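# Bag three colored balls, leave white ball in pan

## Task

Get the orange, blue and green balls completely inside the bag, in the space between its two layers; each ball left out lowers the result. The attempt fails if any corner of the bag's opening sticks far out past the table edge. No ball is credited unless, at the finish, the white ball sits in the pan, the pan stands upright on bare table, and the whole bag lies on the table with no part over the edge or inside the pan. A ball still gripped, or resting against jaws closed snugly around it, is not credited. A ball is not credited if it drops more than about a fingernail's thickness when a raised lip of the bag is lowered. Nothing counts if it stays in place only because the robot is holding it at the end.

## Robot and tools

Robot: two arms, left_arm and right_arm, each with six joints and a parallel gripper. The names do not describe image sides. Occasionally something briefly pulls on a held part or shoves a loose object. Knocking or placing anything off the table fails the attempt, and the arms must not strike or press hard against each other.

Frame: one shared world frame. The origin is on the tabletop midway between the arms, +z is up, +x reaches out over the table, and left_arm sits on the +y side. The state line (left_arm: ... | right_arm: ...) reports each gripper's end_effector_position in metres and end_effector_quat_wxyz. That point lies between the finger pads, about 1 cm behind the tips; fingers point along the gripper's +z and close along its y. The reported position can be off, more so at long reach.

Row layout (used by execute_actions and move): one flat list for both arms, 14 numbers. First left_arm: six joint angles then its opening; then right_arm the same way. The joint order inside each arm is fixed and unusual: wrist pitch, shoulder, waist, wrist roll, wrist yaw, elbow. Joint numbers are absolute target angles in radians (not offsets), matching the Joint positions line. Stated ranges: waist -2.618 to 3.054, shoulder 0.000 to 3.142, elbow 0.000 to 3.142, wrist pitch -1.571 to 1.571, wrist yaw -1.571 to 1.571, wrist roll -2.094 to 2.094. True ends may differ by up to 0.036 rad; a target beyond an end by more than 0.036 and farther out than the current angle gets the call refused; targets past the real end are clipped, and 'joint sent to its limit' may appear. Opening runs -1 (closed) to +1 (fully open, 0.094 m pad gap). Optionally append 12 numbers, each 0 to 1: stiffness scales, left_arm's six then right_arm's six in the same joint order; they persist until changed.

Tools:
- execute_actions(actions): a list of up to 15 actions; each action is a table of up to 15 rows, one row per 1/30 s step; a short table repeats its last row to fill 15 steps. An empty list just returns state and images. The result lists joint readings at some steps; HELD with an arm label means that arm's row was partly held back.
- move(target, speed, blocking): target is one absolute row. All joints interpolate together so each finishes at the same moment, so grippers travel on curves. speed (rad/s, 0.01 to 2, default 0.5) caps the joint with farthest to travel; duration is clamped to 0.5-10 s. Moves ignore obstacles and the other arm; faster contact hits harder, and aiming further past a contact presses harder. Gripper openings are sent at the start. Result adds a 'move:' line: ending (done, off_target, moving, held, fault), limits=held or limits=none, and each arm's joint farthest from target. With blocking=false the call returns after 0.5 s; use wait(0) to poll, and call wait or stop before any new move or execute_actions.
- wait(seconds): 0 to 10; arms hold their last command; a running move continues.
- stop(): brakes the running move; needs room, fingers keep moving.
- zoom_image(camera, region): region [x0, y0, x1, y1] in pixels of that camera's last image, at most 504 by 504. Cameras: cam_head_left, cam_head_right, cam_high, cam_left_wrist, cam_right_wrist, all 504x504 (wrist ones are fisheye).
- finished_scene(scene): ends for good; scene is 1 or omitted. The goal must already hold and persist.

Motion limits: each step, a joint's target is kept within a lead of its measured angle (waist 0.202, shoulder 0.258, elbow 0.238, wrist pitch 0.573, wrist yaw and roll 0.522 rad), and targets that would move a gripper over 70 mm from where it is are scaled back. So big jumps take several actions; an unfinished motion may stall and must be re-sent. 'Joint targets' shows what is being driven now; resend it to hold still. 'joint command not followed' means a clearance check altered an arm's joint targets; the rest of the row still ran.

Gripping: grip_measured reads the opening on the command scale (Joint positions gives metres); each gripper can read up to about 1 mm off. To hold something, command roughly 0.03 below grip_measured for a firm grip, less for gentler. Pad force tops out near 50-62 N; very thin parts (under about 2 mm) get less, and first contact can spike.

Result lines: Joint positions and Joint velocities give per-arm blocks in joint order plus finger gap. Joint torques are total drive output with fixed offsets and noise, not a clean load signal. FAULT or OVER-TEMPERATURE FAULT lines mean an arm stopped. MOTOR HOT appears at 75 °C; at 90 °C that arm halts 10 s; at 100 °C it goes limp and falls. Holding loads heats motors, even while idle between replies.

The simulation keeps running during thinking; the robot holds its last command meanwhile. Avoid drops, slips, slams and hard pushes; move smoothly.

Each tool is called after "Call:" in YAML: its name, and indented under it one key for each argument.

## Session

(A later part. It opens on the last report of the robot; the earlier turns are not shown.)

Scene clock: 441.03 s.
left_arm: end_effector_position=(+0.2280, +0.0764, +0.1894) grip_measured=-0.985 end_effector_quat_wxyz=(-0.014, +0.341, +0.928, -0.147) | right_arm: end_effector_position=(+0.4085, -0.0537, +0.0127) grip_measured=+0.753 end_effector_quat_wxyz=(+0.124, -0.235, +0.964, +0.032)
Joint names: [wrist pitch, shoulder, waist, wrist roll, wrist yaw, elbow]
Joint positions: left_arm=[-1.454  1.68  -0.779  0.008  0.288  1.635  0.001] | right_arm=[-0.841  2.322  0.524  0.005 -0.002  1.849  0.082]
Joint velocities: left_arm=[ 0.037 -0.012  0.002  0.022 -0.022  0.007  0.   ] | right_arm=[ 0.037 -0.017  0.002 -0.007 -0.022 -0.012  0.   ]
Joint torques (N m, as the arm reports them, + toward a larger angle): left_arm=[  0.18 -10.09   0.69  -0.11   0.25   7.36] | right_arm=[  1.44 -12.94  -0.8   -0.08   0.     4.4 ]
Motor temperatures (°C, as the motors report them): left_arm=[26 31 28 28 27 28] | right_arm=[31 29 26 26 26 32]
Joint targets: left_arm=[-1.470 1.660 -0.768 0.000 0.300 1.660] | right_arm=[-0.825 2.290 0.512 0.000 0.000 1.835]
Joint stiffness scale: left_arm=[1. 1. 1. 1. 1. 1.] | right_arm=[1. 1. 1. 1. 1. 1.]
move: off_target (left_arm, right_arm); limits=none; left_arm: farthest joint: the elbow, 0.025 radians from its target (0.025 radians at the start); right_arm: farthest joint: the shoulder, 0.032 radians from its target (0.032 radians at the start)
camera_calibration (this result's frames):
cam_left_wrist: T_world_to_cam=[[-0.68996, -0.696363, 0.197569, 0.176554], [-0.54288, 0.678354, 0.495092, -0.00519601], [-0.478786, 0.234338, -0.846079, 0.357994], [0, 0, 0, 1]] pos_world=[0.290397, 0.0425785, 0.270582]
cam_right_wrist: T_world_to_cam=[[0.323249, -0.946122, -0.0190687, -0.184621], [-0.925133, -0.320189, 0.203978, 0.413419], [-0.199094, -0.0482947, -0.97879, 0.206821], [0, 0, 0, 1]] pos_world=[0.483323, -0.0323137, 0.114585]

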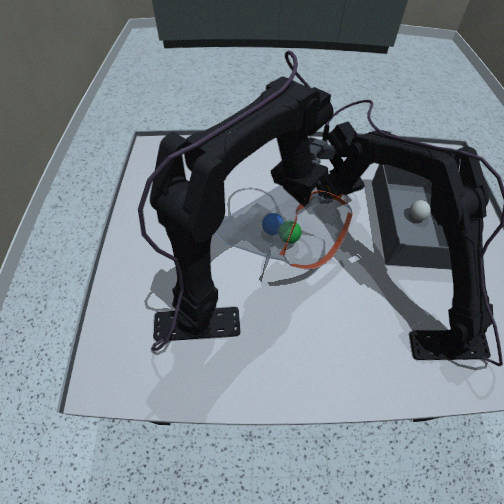

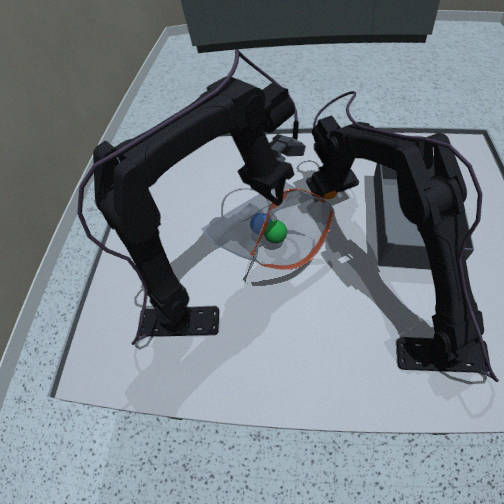

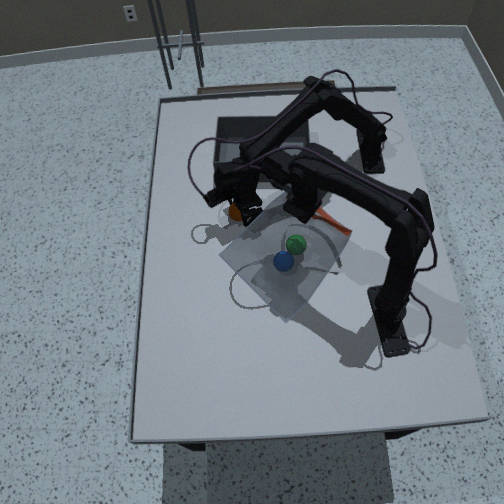

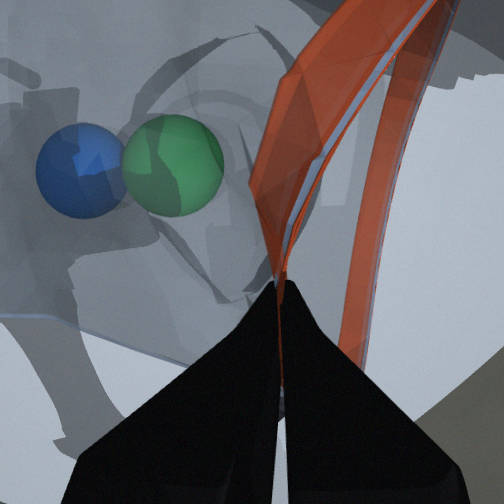

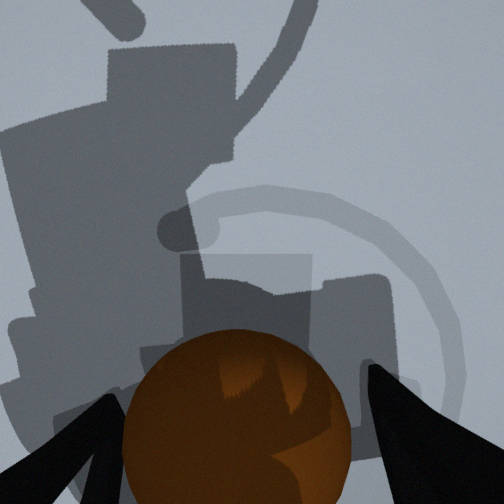

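Call:
move:
  target: [-1.47,1.66,-0.768,0,0.3,1.66,-1, -0.795,2.29,0.512,0,0,1.835,0.6]
  speed: 0.1

Call:
move:
  target: [-1.47,1.66,-0.768,0,0.3,1.66,-1, -0.795,2.29,0.512,0,0,1.835,-0.07]

Call:
move:
  target: [-1.47,1.66,-0.768,0,0.3,1.66,-1, -1.0,1.95,0.48,0,0,1.88,-0.07]
  speed: 0.3

Scene clock: 446.80 s.
left_arm: end_effector_position=(+0.2280, +0.0765, +0.1894) grip_measured=-0.985 end_effector_quat_wxyz=(-0.014, +0.341, +0.928, -0.147) | right_arm: end_effector_position=(+0.4147, -0.0504, +0.0147) grip_measured=+0.603 end_effector_quat_wxyz=(+0.138, -0.234, +0.962, +0.035)
Joint names: [wrist pitch, shoulder, waist, wrist roll, wrist yaw, elbow]
Joint positions: left_arm=[-1.455  1.68  -0.779  0.008  0.288  1.635  0.001] | right_arm=[-0.811  2.322  0.524  0.005 -0.002  1.849  0.075]
Joint velocities: left_arm=[ 0.022  0.002  0.022 -0.007  0.066  0.002 -0.   ] | right_arm=[-0.022 -0.012  0.007 -0.007 -0.037  0.002  0.   ]
Joint torques (N m, as the arm reports them, + toward a larger angle): left_arm=[  0.16 -10.06   0.68  -0.13   0.26   7.37] | right_arm=[  1.49 -12.99  -0.78  -0.08   0.     4.43]
Motor temperatures (°C, as the motors report them): left_arm=[26 31 28 28 27 29] | right_arm=[30 31 26 26 26 31]
Joint targets: left_arm=[-1.470 1.660 -0.768 -0.000 0.300 1.660] | right_arm=[-0.795 2.290 0.512 -0.000 -0.000 1.835]
Joint stiffness scale: left_arm=[1. 1. 1. 1. 1. 1.] | right_arm=[1. 1. 1. 1. 1. 1.]
move: off_target (left_arm, right_arm); limits=none; left_arm: farthest joint: the elbow, 0.025 radians from its target (0.025 radians at the start); right_arm: farthest joint: the shoulder, 0.032 radians from its target (0.032 radians at the start)
camera_calibration (this result's frames):
cam_left_wrist: T_world_to_cam=[[-0.689902, -0.696411, 0.197604, 0.17653], [-0.542734, 0.678235, 0.495417, -0.00535639], [-0.479035, 0.234542, -0.845881, 0.357945], [0, 0, 0, 1]] pos_world=[0.290349, 0.042617, 0.270549]
cam_right_wrist: T_world_to_cam=[[0.323803, -0.945831, -0.0235519, -0.183658], [-0.93007, -0.322776, 0.175459, 0.42217], [-0.173557, -0.0349094, -0.984205, 0.200292], [0, 0, 0, 1]] pos_world=[0.486878, -0.0304505, 0.118729]

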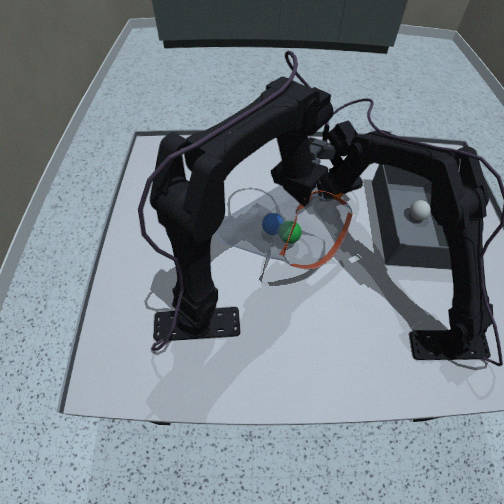

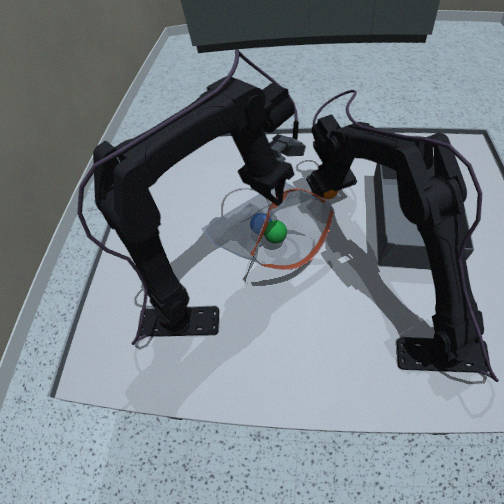

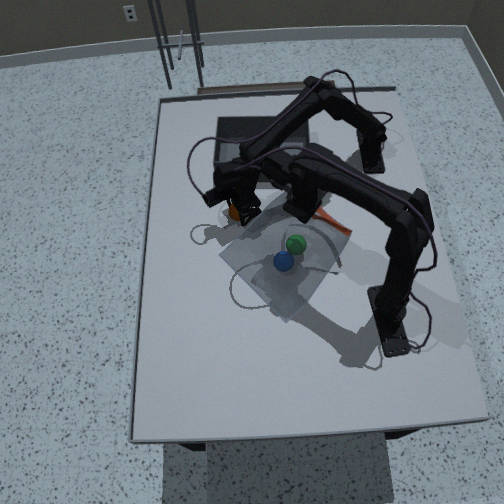

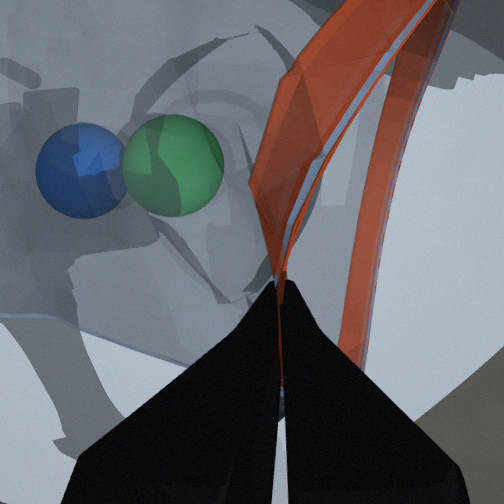

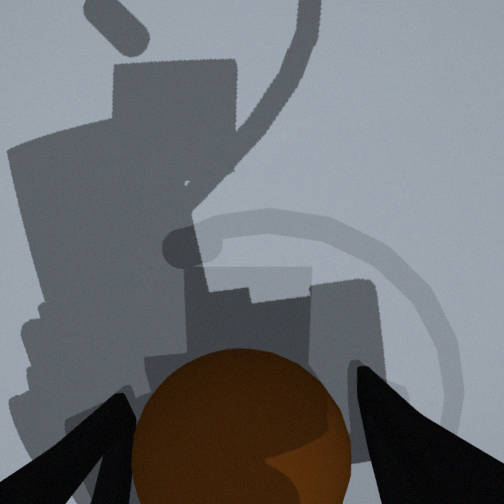

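Scene clock: 447.50 s.
left_arm: end_effector_position=(+0.2280, +0.0765, +0.1894) grip_measured=-0.985 end_effector_quat_wxyz=(-0.014, +0.341, +0.928, -0.147) | right_arm: end_effector_position=(+0.4147, -0.0504, +0.0147) grip_measured=-0.047 end_effector_quat_wxyz=(+0.138, -0.234, +0.962, +0.035)
Joint names: [wrist pitch, shoulder, waist, wrist roll, wrist yaw, elbow]
Joint positions: left_arm=[-1.455  1.68  -0.779  0.008  0.288  1.635  0.001] | right_arm=[-0.811  2.322  0.524  0.005 -0.002  1.849  0.045]
Joint velocities: left_arm=[ 0.007 -0.002 -0.017  0.022  0.022  0.007  0.001] | right_arm=[ 0.051 -0.002 -0.007  0.066 -0.007 -0.022  0.001]
Joint torques (N m, as the arm reports them, + toward a larger angle): left_arm=[  0.18 -10.07   0.72  -0.12   0.24   7.34] | right_arm=[  1.5  -12.98  -0.78  -0.08   0.     4.43]
Motor temperatures (°C, as the motors report them): left_arm=[26 31 28 28 27 29] | right_arm=[30 31 26 26 26 31]
Joint targets: left_arm=[-1.470 1.660 -0.768 0.000 0.300 1.660] | right_arm=[-0.795 2.290 0.512 0.000 0.000 1.835]
Joint stiffness scale: left_arm=[1. 1. 1. 1. 1. 1.] | right_arm=[1. 1. 1. 1. 1. 1.]
move: off_target (left_arm, right_arm); limits=none; left_arm: farthest joint: the elbow, 0.025 radians from its target (0.025 radians at the start); right_arm: farthest joint: the shoulder, 0.032 radians from its target (0.032 radians at the start)
camera_calibration (this result's frames):
cam_left_wrist: T_world_to_cam=[[-0.689902, -0.696411, 0.197604, 0.17653], [-0.542734, 0.678235, 0.495417, -0.00535639], [-0.479035, 0.234542, -0.845881, 0.357945], [0, 0, 0, 1]] pos_world=[0.290349, 0.042617, 0.270549]
cam_right_wrist: T_world_to_cam=[[0.323803, -0.945831, -0.0235519, -0.183658], [-0.93007, -0.322776, 0.175459, 0.42217], [-0.173557, -0.0349094, -0.984205, 0.200292], [0, 0, 0, 1]] pos_world=[0.486878, -0.0304505, 0.118729]

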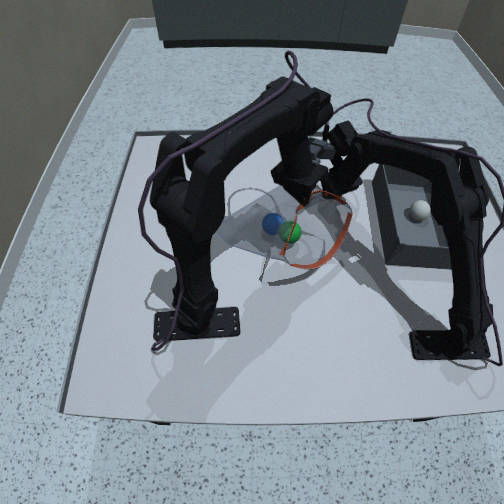

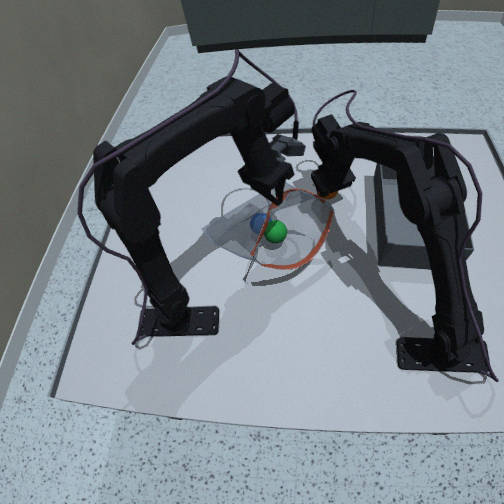

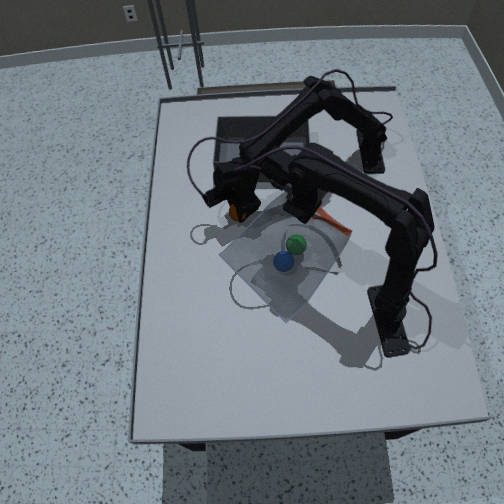

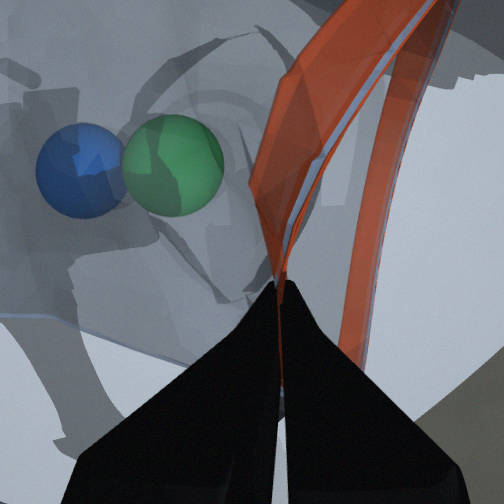

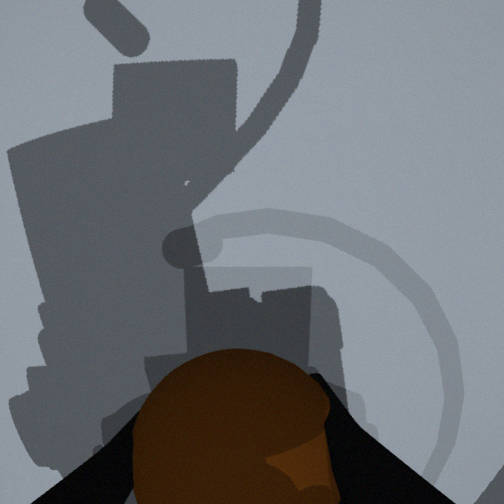

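Scene clock: 449.43 s.
left_arm: end_effector_position=(+0.2280, +0.0765, +0.1894) grip_measured=-0.985 end_effector_quat_wxyz=(-0.014, +0.341, +0.928, -0.147) | right_arm: end_effector_position=(+0.3918, -0.0801, +0.1700) grip_measured=-0.047 end_effector_quat_wxyz=(+0.221, -0.215, +0.950, +0.052)
Joint names: [wrist pitch, shoulder, waist, wrist roll, wrist yaw, elbow]
Joint positions: left_arm=[-1.455  1.68  -0.779  0.008  0.288  1.635  0.001] | right_arm=[-0.996  1.967  0.491  0.005 -0.002  1.849  0.045]
Joint velocities: left_arm=[-0.022 -0.012 -0.002  0.007  0.022 -0.017  0.001] | right_arm=[-0.022  0.002 -0.017 -0.037 -0.037  0.027 -0.002]
Joint torques (N m, as the arm reports them, + toward a larger angle): left_arm=[  0.18 -10.04   0.71  -0.1    0.25   7.35] | right_arm=[ 1.58 -9.74 -0.74 -0.09  0.    7.47]
Motor temperatures (°C, as the motors report them): left_arm=[26 31 28 28 27 29] | right_arm=[30 31 26 26 26 31]
Joint targets: left_arm=[-1.470 1.660 -0.768 -0.000 0.300 1.660] | right_arm=[-1.000 1.950 0.480 0.000 -0.000 1.880]
Joint stiffness scale: left_arm=[1. 1. 1. 1. 1. 1.] | right_arm=[1. 1. 1. 1. 1. 1.]
move: off_target (left_arm, right_arm); limits=none; left_arm: farthest joint: the elbow, 0.025 radians from its target (0.025 radians at the start); right_arm: farthest joint: the elbow, 0.031 radians from its target (0.031 radians at the start)
camera_calibration (this result's frames):
cam_left_wrist: T_world_to_cam=[[-0.689902, -0.696411, 0.197604, 0.17653], [-0.542734, 0.678235, 0.495417, -0.00535639], [-0.479035, 0.234542, -0.845881, 0.357945], [0, 0, 0, 1]] pos_world=[0.290349, 0.042617, 0.270549]
cam_right_wrist: T_world_to_cam=[[0.29859, -0.953114, -0.0491668, -0.186975], [-0.954143, -0.29927, 0.00694262, 0.403954], [-0.0213313, 0.0448391, -0.998766, 0.297344], [0, 0, 0, 1]] pos_world=[0.447601, -0.0706499, 0.28498]

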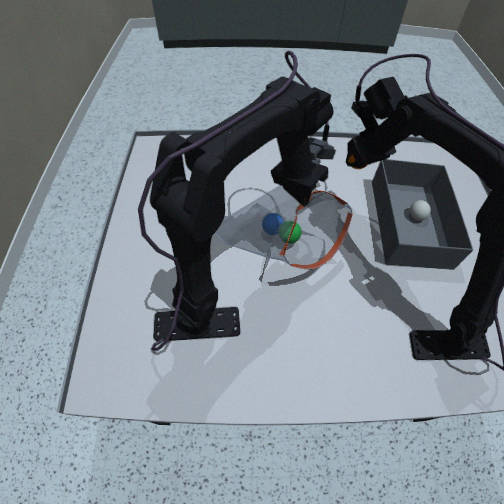

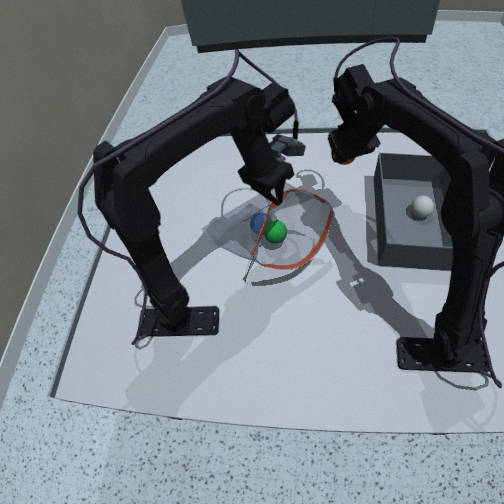

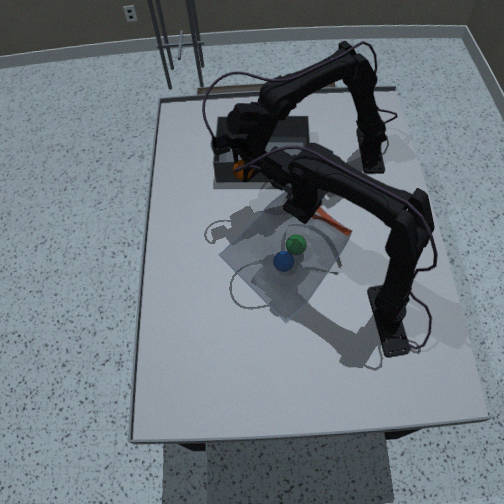

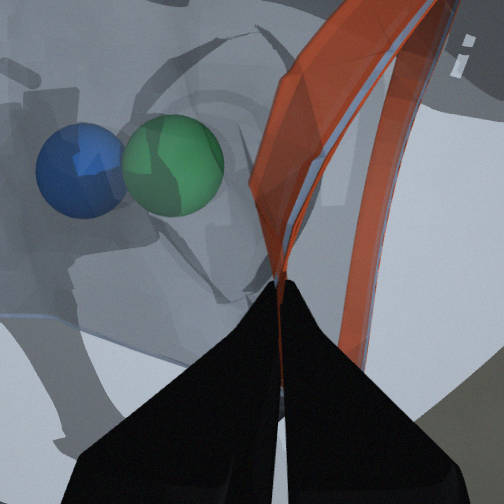

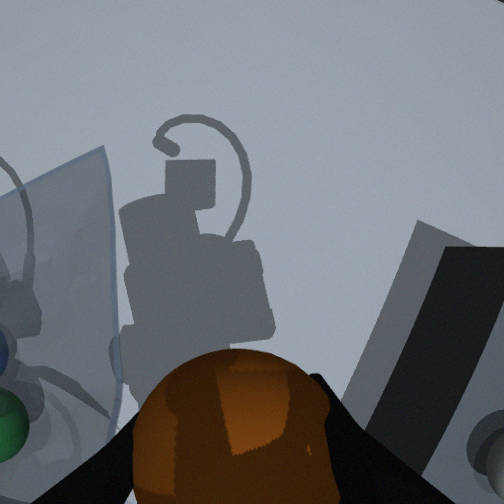

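Call:
move:
  target: [-1.47,1.66,-0.768,0,0.3,1.66,-1, -0.5,1.0,0.55,0,0,0.85,-0.08]
  speed: 0.6

Call:
move:
  target: [-1.47,1.66,-0.768,0,0.3,1.66,-1, -0.38,0.9,0.91,0,0,0.7,-0.08]
  speed: 0.5

Scene clock: 456.50 s.
left_arm: end_effector_position=(+0.2280, +0.0765, +0.1894) grip_measured=-0.985 end_effector_quat_wxyz=(-0.014, +0.341, +0.928, -0.147) | right_arm: end_effector_position=(+0.2454, -0.1342, +0.2096) grip_measured=-0.047 end_effector_quat_wxyz=(+0.420, -0.219, +0.874, +0.108)
Joint names: [wrist pitch, shoulder, waist, wrist roll, wrist yaw, elbow]
Joint positions: left_arm=[-1.455  1.68  -0.779  0.008  0.288  1.635  0.001] | right_arm=[-0.52   1.018  0.537  0.005 -0.002  0.863  0.045]
Joint velocities: left_arm=[-0.007 -0.027 -0.002 -0.066 -0.007 -0.022 -0.001] | right_arm=[ 0.051 -0.012  0.017 -0.081  0.037 -0.007 -0.   ]
Joint torques (N m, as the arm reports them, + toward a larger angle): left_arm=[  0.18 -10.07   0.69  -0.11   0.26   7.33] | right_arm=[ 2.47 -3.19  0.89 -0.08  0.    5.15]
Motor temperatures (°C, as the motors report them): left_arm=[26 31 28 28 27 29] | right_arm=[31 31 26 26 26 32]
Joint targets: left_arm=[-1.470 1.660 -0.768 0.000 0.300 1.660] | right_arm=[-0.500 1.000 0.550 0.000 -0.000 0.850]
Joint stiffness scale: left_arm=[1. 1. 1. 1. 1. 1.] | right_arm=[1. 1. 1. 1. 1. 1.]
move: off_target (left_arm); limits=none; left_arm: farthest joint: the elbow, 0.025 radians from its target (0.025 radians at the start); right_arm: farthest joint: the wrist pitch, 0.020 radians from its target (0.496 radians at the start)
camera_calibration (this result's frames):
cam_left_wrist: T_world_to_cam=[[-0.689902, -0.696411, 0.197604, 0.17653], [-0.542734, 0.678235, 0.495417, -0.00535639], [-0.479035, 0.234542, -0.845881, 0.357945], [0, 0, 0, 1]] pos_world=[0.290349, 0.042617, 0.270549]
cam_right_wrist: T_world_to_cam=[[0.372458, -0.921907, -0.106594, -0.194846], [-0.859519, -0.299354, -0.414262, 0.312901], [0.350002, 0.245915, -0.903894, 0.252135], [0, 0, 0, 1]] pos_world=[0.253269, -0.147965, 0.336757]

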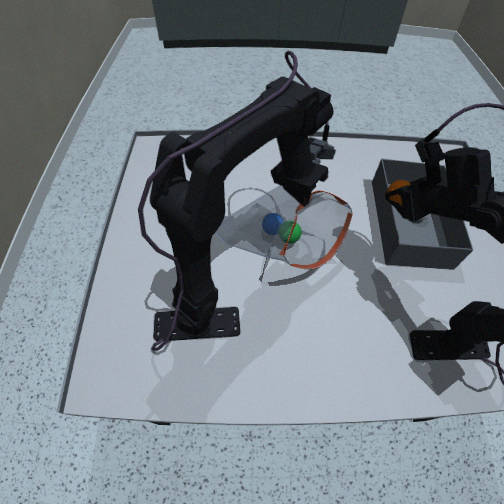

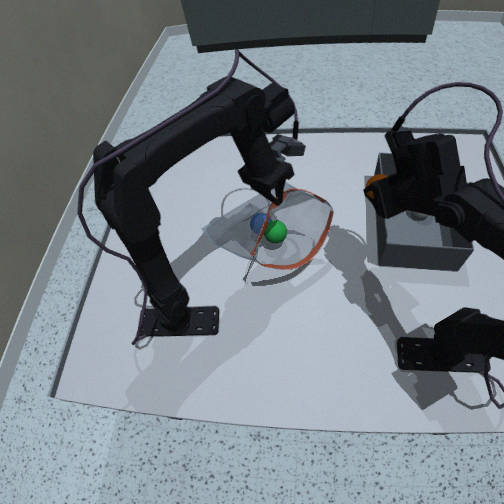

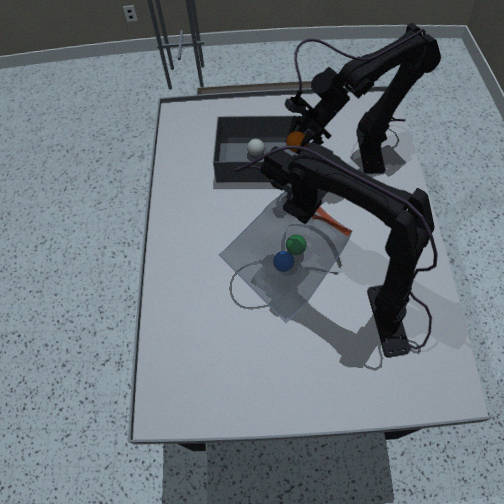

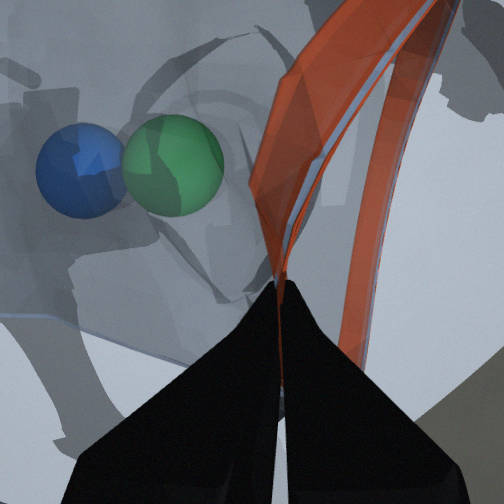

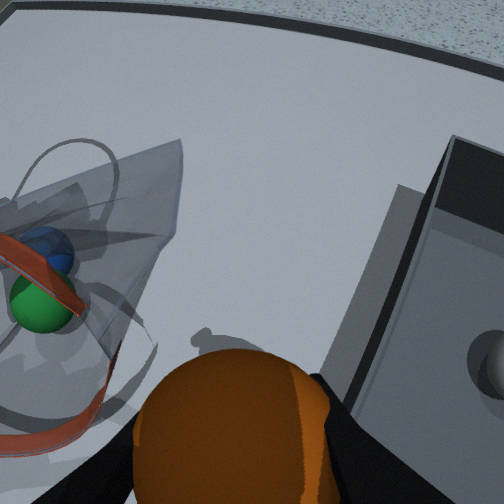

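Scene clock: 457.90 s.
left_arm: end_effector_position=(+0.2280, +0.0765, +0.1894) grip_measured=-0.985 end_effector_quat_wxyz=(-0.014, +0.341, +0.928, -0.147) | right_arm: end_effector_position=(+0.1647, -0.0508, +0.1951) grip_measured=-0.047 end_effector_quat_wxyz=(+0.421, -0.367, +0.807, +0.194)
Joint names: [wrist pitch, shoulder, waist, wrist roll, wrist yaw, elbow]
Joint positions: left_arm=[-1.455  1.68  -0.779  0.008  0.288  1.635  0.001] | right_arm=[-0.4    0.921  0.899  0.005 -0.     0.713  0.045]
Joint velocities: left_arm=[-0.022 -0.007 -0.007  0.081  0.051  0.007  0.001] | right_arm=[-0.051 -0.002  0.007 -0.095 -0.095 -0.002  0.001]
Joint torques (N m, as the arm reports them, + toward a larger angle): left_arm=[  0.18 -10.08   0.67  -0.12   0.26   7.36] | right_arm=[ 2.53 -2.8   0.77 -0.09 -0.01  5.19]
Motor temperatures (°C, as the motors report them): left_arm=[26 31 28 28 27 29] | right_arm=[31 31 26 26 26 32]
Joint targets: left_arm=[-1.470 1.660 -0.768 -0.000 0.300 1.660] | right_arm=[-0.380 0.900 0.910 -0.000 -0.000 0.700]
Joint stiffness scale: left_arm=[1. 1. 1. 1. 1. 1.] | right_arm=[1. 1. 1. 1. 1. 1.]
move: off_target (left_arm, right_arm); limits=none; left_arm: farthest joint: the elbow, 0.025 radians from its target (0.025 radians at the start); right_arm: farthest joint: the shoulder, 0.021 radians from its target (0.118 radians at the start)
camera_calibration (this result's frames):
cam_left_wrist: T_world_to_cam=[[-0.689902, -0.696411, 0.197604, 0.17653], [-0.542734, 0.678235, 0.495417, -0.00535639], [-0.479035, 0.234542, -0.845881, 0.357945], [0, 0, 0, 1]] pos_world=[0.290349, 0.042617, 0.270549]
cam_right_wrist: T_world_to_cam=[[0.679009, -0.72536, -0.113136, -0.128669], [-0.678704, -0.561503, -0.473365, 0.230867], [0.279834, 0.398205, -0.873571, 0.26019], [0, 0, 0, 1]] pos_world=[0.171248, -0.067308, 0.322021]

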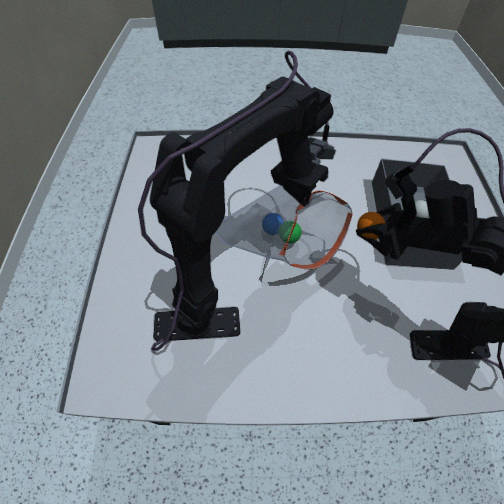

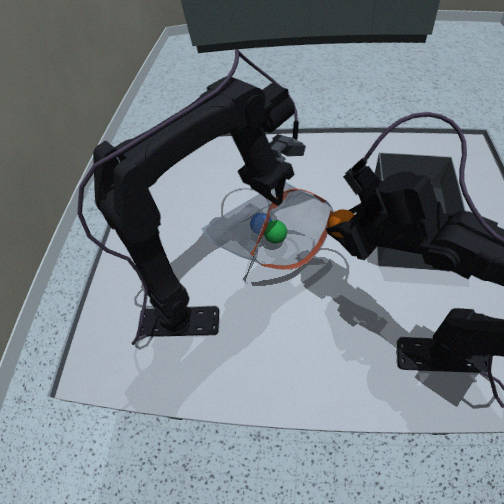

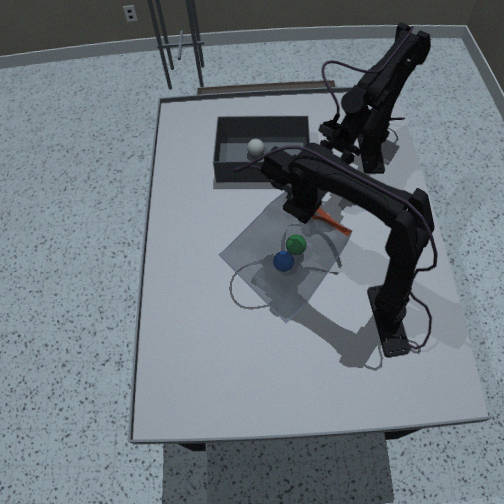

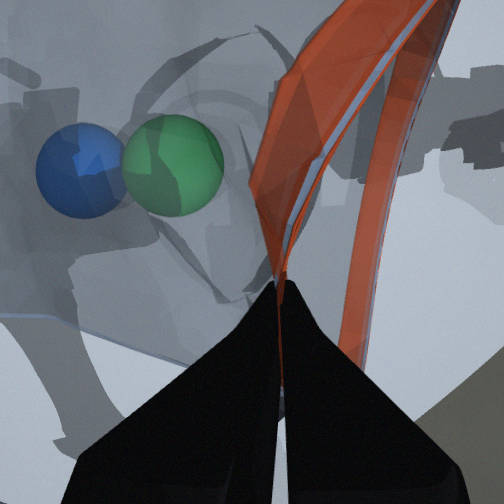

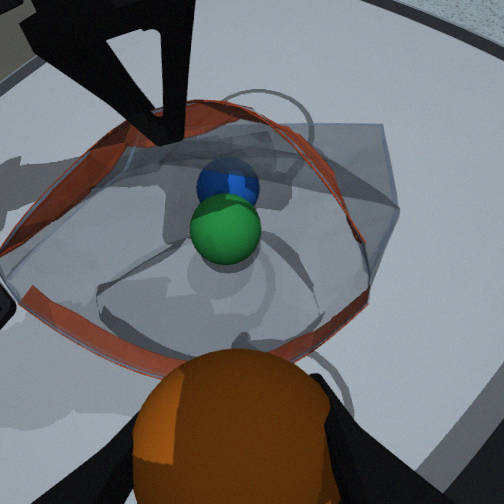

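Call:
execute_actions:
  actions: []

Scene clock: 469.33 s.
left_arm: end_effector_position=(+0.2280, +0.0765, +0.1894) grip_measured=-0.985 end_effector_quat_wxyz=(-0.014, +0.341, +0.928, -0.147) | right_arm: end_effector_position=(+0.1647, -0.0508, +0.1951) grip_measured=-0.047 end_effector_quat_wxyz=(+0.421, -0.367, +0.807, +0.194)
Joint names: [wrist pitch, shoulder, waist, wrist roll, wrist yaw, elbow]
Joint positions: left_arm=[-1.455  1.68  -0.779  0.008  0.288  1.635  0.001] | right_arm=[-0.4    0.921  0.899  0.005 -0.     0.713  0.045]
Joint velocities: left_arm=[ 0.037  0.002  0.002  0.007  0.051 -0.017  0.002] | right_arm=[-0.022 -0.007 -0.017 -0.051 -0.022  0.007  0.   ]
Joint torques (N m, as the arm reports them, + toward a larger angle): left_arm=[  0.18 -10.06   0.68  -0.1    0.25   7.37] | right_arm=[ 2.54 -2.82  0.78 -0.08 -0.01  5.2 ]
Motor temperatures (°C, as the motors report them): left_arm=[26 32 28 28 27 29] | right_arm=[32 29 26 26 26 31]
Joint targets: left_arm=[-1.470 1.660 -0.768 -0.000 0.300 1.660] | right_arm=[-0.380 0.900 0.910 -0.000 -0.000 0.700]
Joint stiffness scale: left_arm=[1. 1. 1. 1. 1. 1.] | right_arm=[1. 1. 1. 1. 1. 1.]
camera_calibration (this result's frames):
cam_left_wrist: T_world_to_cam=[[-0.689902, -0.696411, 0.197604, 0.17653], [-0.542734, 0.678235, 0.495417, -0.00535639], [-0.479035, 0.234542, -0.845881, 0.357945], [0, 0, 0, 1]] pos_world=[0.290349, 0.042617, 0.270549]
cam_right_wrist: T_world_to_cam=[[0.679038, -0.725327, -0.113176, -0.12865], [-0.678586, -0.561367, -0.473697, 0.231003], [0.280052, 0.398457, -0.873386, 0.260172], [0, 0, 0, 1]] pos_world=[0.171252, -0.0673036, 0.322096]

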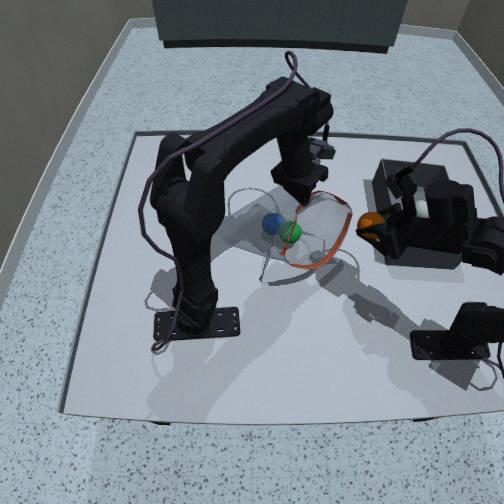

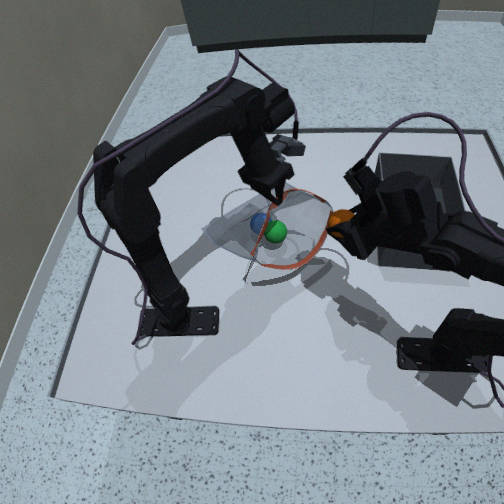

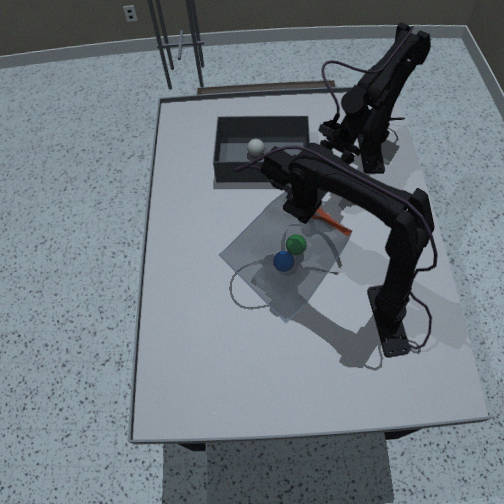

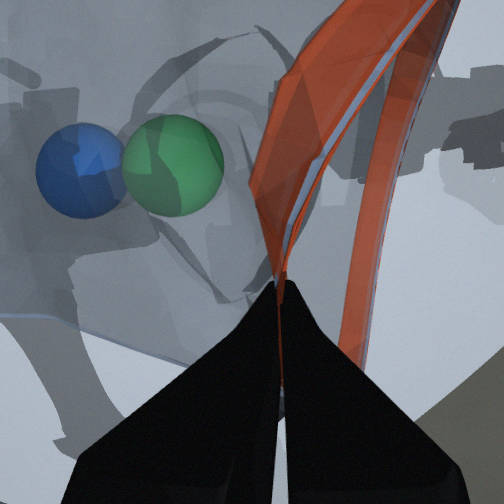

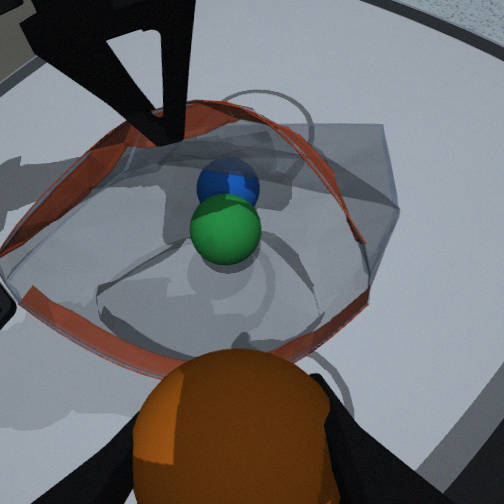

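Call:
move:
  target: [-1.47,1.66,-0.768,0,0.3,1.66,-1,0.55,1.62,0.88,0,0,0.58,-0.08]
  speed: 0.35

Scene clock: 476.63 s.
left_arm: end_effector_position=(+0.2280, +0.0765, +0.1894) grip_measured=-0.985 end_effector_quat_wxyz=(-0.014, +0.341, +0.928, -0.147) | right_arm: end_effector_position=(+0.2413, +0.0336, +0.0861) grip_measured=-0.047 end_effector_quat_wxyz=(+0.466, -0.353, +0.783, +0.213)
Joint names: [wrist pitch, shoulder, waist, wrist roll, wrist yaw, elbow]
Joint positions: left_arm=[-1.455  1.68  -0.779  0.008  0.288  1.635  0.001] | right_arm=[ 0.53   1.62   0.893  0.005 -0.     0.596  0.045]
Joint velocities: left_arm=[-0.037 -0.007 -0.007 -0.037 -0.095  0.007 -0.001] | right_arm=[-0.095 -0.002 -0.012  0.007  0.051 -0.017  0.001]
Joint torques (N m, as the arm reports them, + toward a larger angle): left_arm=[  0.18 -10.06   0.7   -0.11   0.25   7.33] | right_arm=[ 2.63 -5.27 -0.84 -0.08 -0.01  3.94]
Motor temperatures (°C, as the motors report them): left_arm=[26 31 28 28 27 29] | right_arm=[33 28 26 26 26 31]
Joint targets: left_arm=[-1.470 1.660 -0.768 0.000 0.300 1.660] | right_arm=[0.550 1.620 0.880 0.000 0.000 0.580]
Joint stiffness scale: left_arm=[1. 1. 1. 1. 1. 1.] | right_arm=[1. 1. 1. 1. 1. 1.]
move: off_target (left_arm); limits=none; left_arm: farthest joint: the elbow, 0.025 radians from its target (0.025 radians at the start); right_arm: farthest joint: the wrist pitch, 0.020 radians from its target (0.950 radians at the start)
camera_calibration (this result's frames):
cam_left_wrist: T_world_to_cam=[[-0.689902, -0.696411, 0.197604, 0.17653], [-0.542734, 0.678235, 0.495417, -0.00535639], [-0.479035, 0.234542, -0.845881, 0.357945], [0, 0, 0, 1]] pos_world=[0.290349, 0.042617, 0.270549]
cam_right_wrist: T_world_to_cam=[[0.68316, -0.719618, -0.124267, -0.132039], [-0.64341, -0.512635, -0.568533, 0.276719], [0.345423, 0.468353, -0.813221, 0.0865662], [0, 0, 0, 1]] pos_world=[0.238346, 0.00629504, 0.211313]

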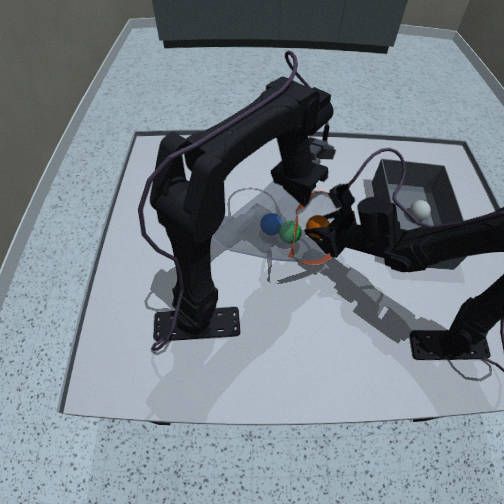

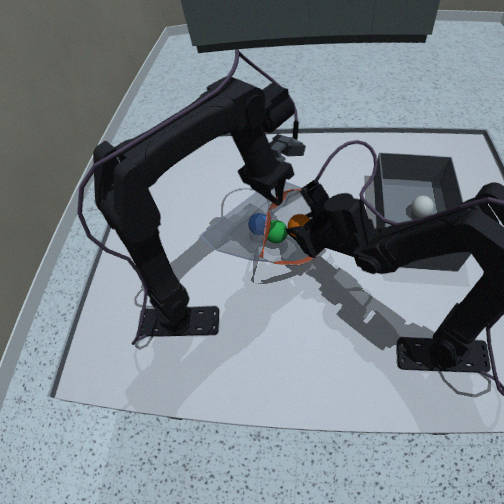

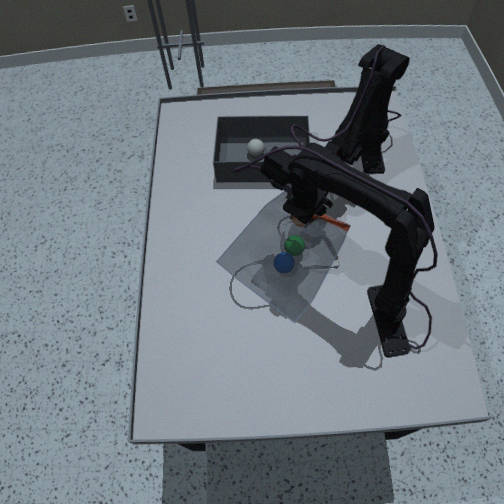

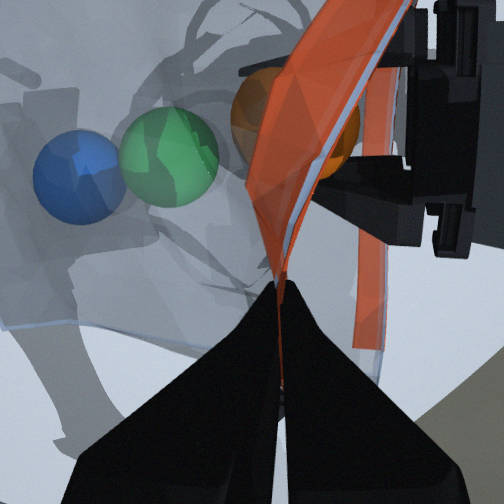

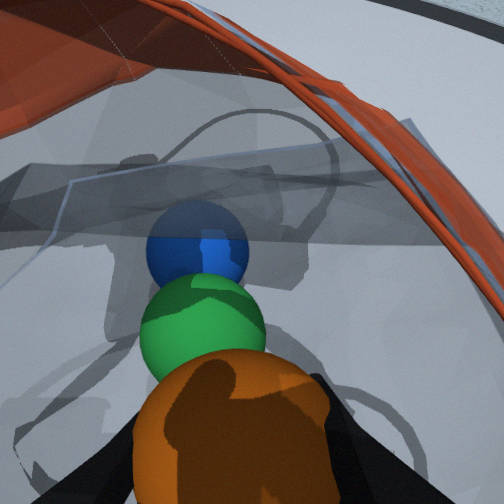

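Call:
move:
  target: [-1.47,1.66,-0.768,0,0.3,1.66,-1,0.72,1.79,0.87,0,0,0.59,-0.08]
  speed: 0.2

Scene clock: 483.40 s.
left_arm: end_effector_position=(+0.2280, +0.0765, +0.1894) grip_measured=-0.985 end_effector_quat_wxyz=(-0.014, +0.341, +0.928, -0.147) | right_arm: end_effector_position=(+0.2525, +0.0396, +0.0534) grip_measured=-0.047 end_effector_quat_wxyz=(+0.468, -0.349, +0.784, +0.211)
Joint names: [wrist pitch, shoulder, waist, wrist roll, wrist yaw, elbow]
Joint positions: left_arm=[-1.455  1.68  -0.779  0.008  0.288  1.635  0.001] | right_arm=[ 0.701  1.788  0.883  0.005 -0.     0.596  0.045]
Joint velocities: left_arm=[-0.066 -0.022  0.007  0.051  0.051  0.002  0.002] | right_arm=[-0.066  0.007 -0.012  0.007 -0.022 -0.017 -0.001]
Joint torques (N m, as the arm reports them, + toward a larger angle): left_arm=[  0.17 -10.06   0.71  -0.11   0.25   7.37] | right_arm=[ 2.62 -5.84 -0.84 -0.09 -0.01  3.97]
Motor temperatures (°C, as the motors report them): left_arm=[26 32 28 28 27 29] | right_arm=[33 28 26 26 26 31]
Joint targets: left_arm=[-1.470 1.660 -0.768 0.000 0.300 1.660] | right_arm=[0.720 1.790 0.870 -0.000 -0.000 0.590]
Joint stiffness scale: left_arm=[1. 1. 1. 1. 1. 1.] | right_arm=[1. 1. 1. 1. 1. 1.]
move: off_target (left_arm); limits=none; left_arm: farthest joint: the elbow, 0.025 radians from its target (0.025 radians at the start); right_arm: farthest joint: the wrist pitch, 0.019 radians from its target (0.190 radians at the start)
camera_calibration (this result's frames):
cam_left_wrist: T_world_to_cam=[[-0.689902, -0.696411, 0.197604, 0.17653], [-0.542734, 0.678235, 0.495417, -0.00535639], [-0.479035, 0.234542, -0.845881, 0.357945], [0, 0, 0, 1]] pos_world=[0.290349, 0.042617, 0.270549]
cam_right_wrist: T_world_to_cam=[[0.67621, -0.726111, -0.124511, -0.137322], [-0.647449, -0.505094, -0.570692, 0.269253], [0.351496, 0.466522, -0.81167, 0.0517362], [0, 0, 0, 1]] pos_world=[0.249001, 0.0121511, 0.178555]

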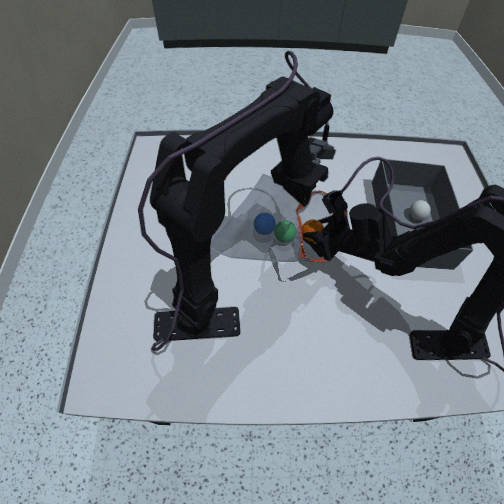

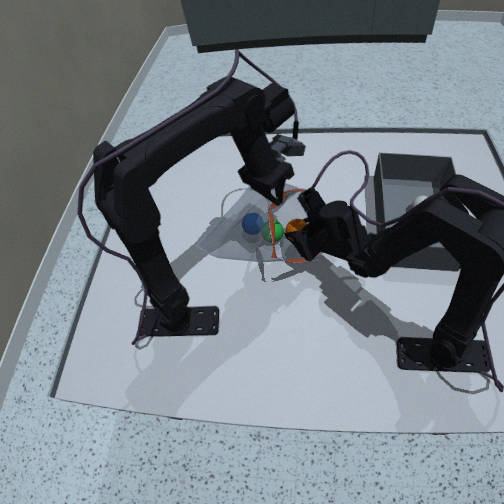

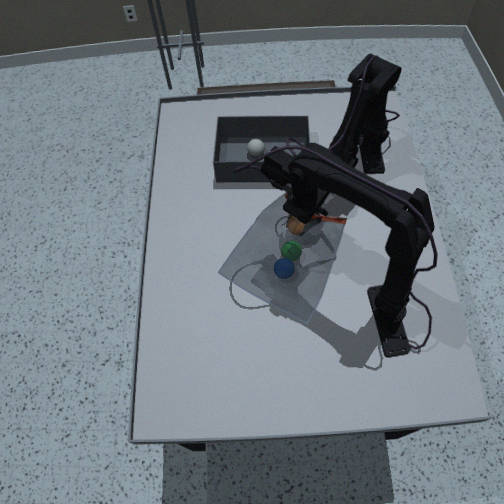

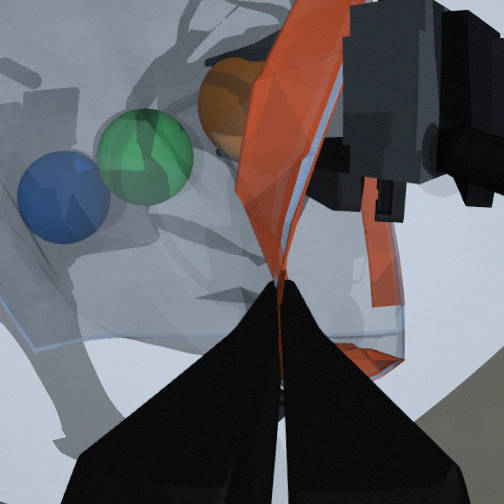

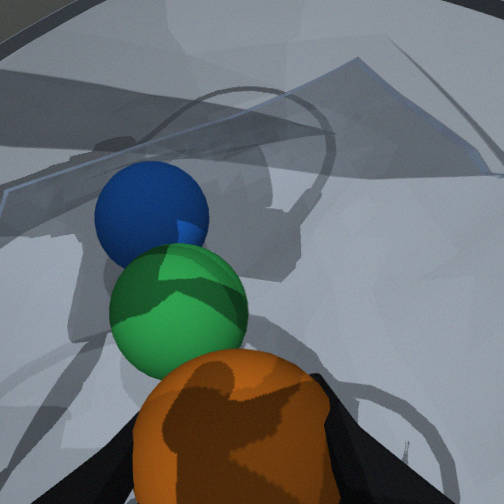

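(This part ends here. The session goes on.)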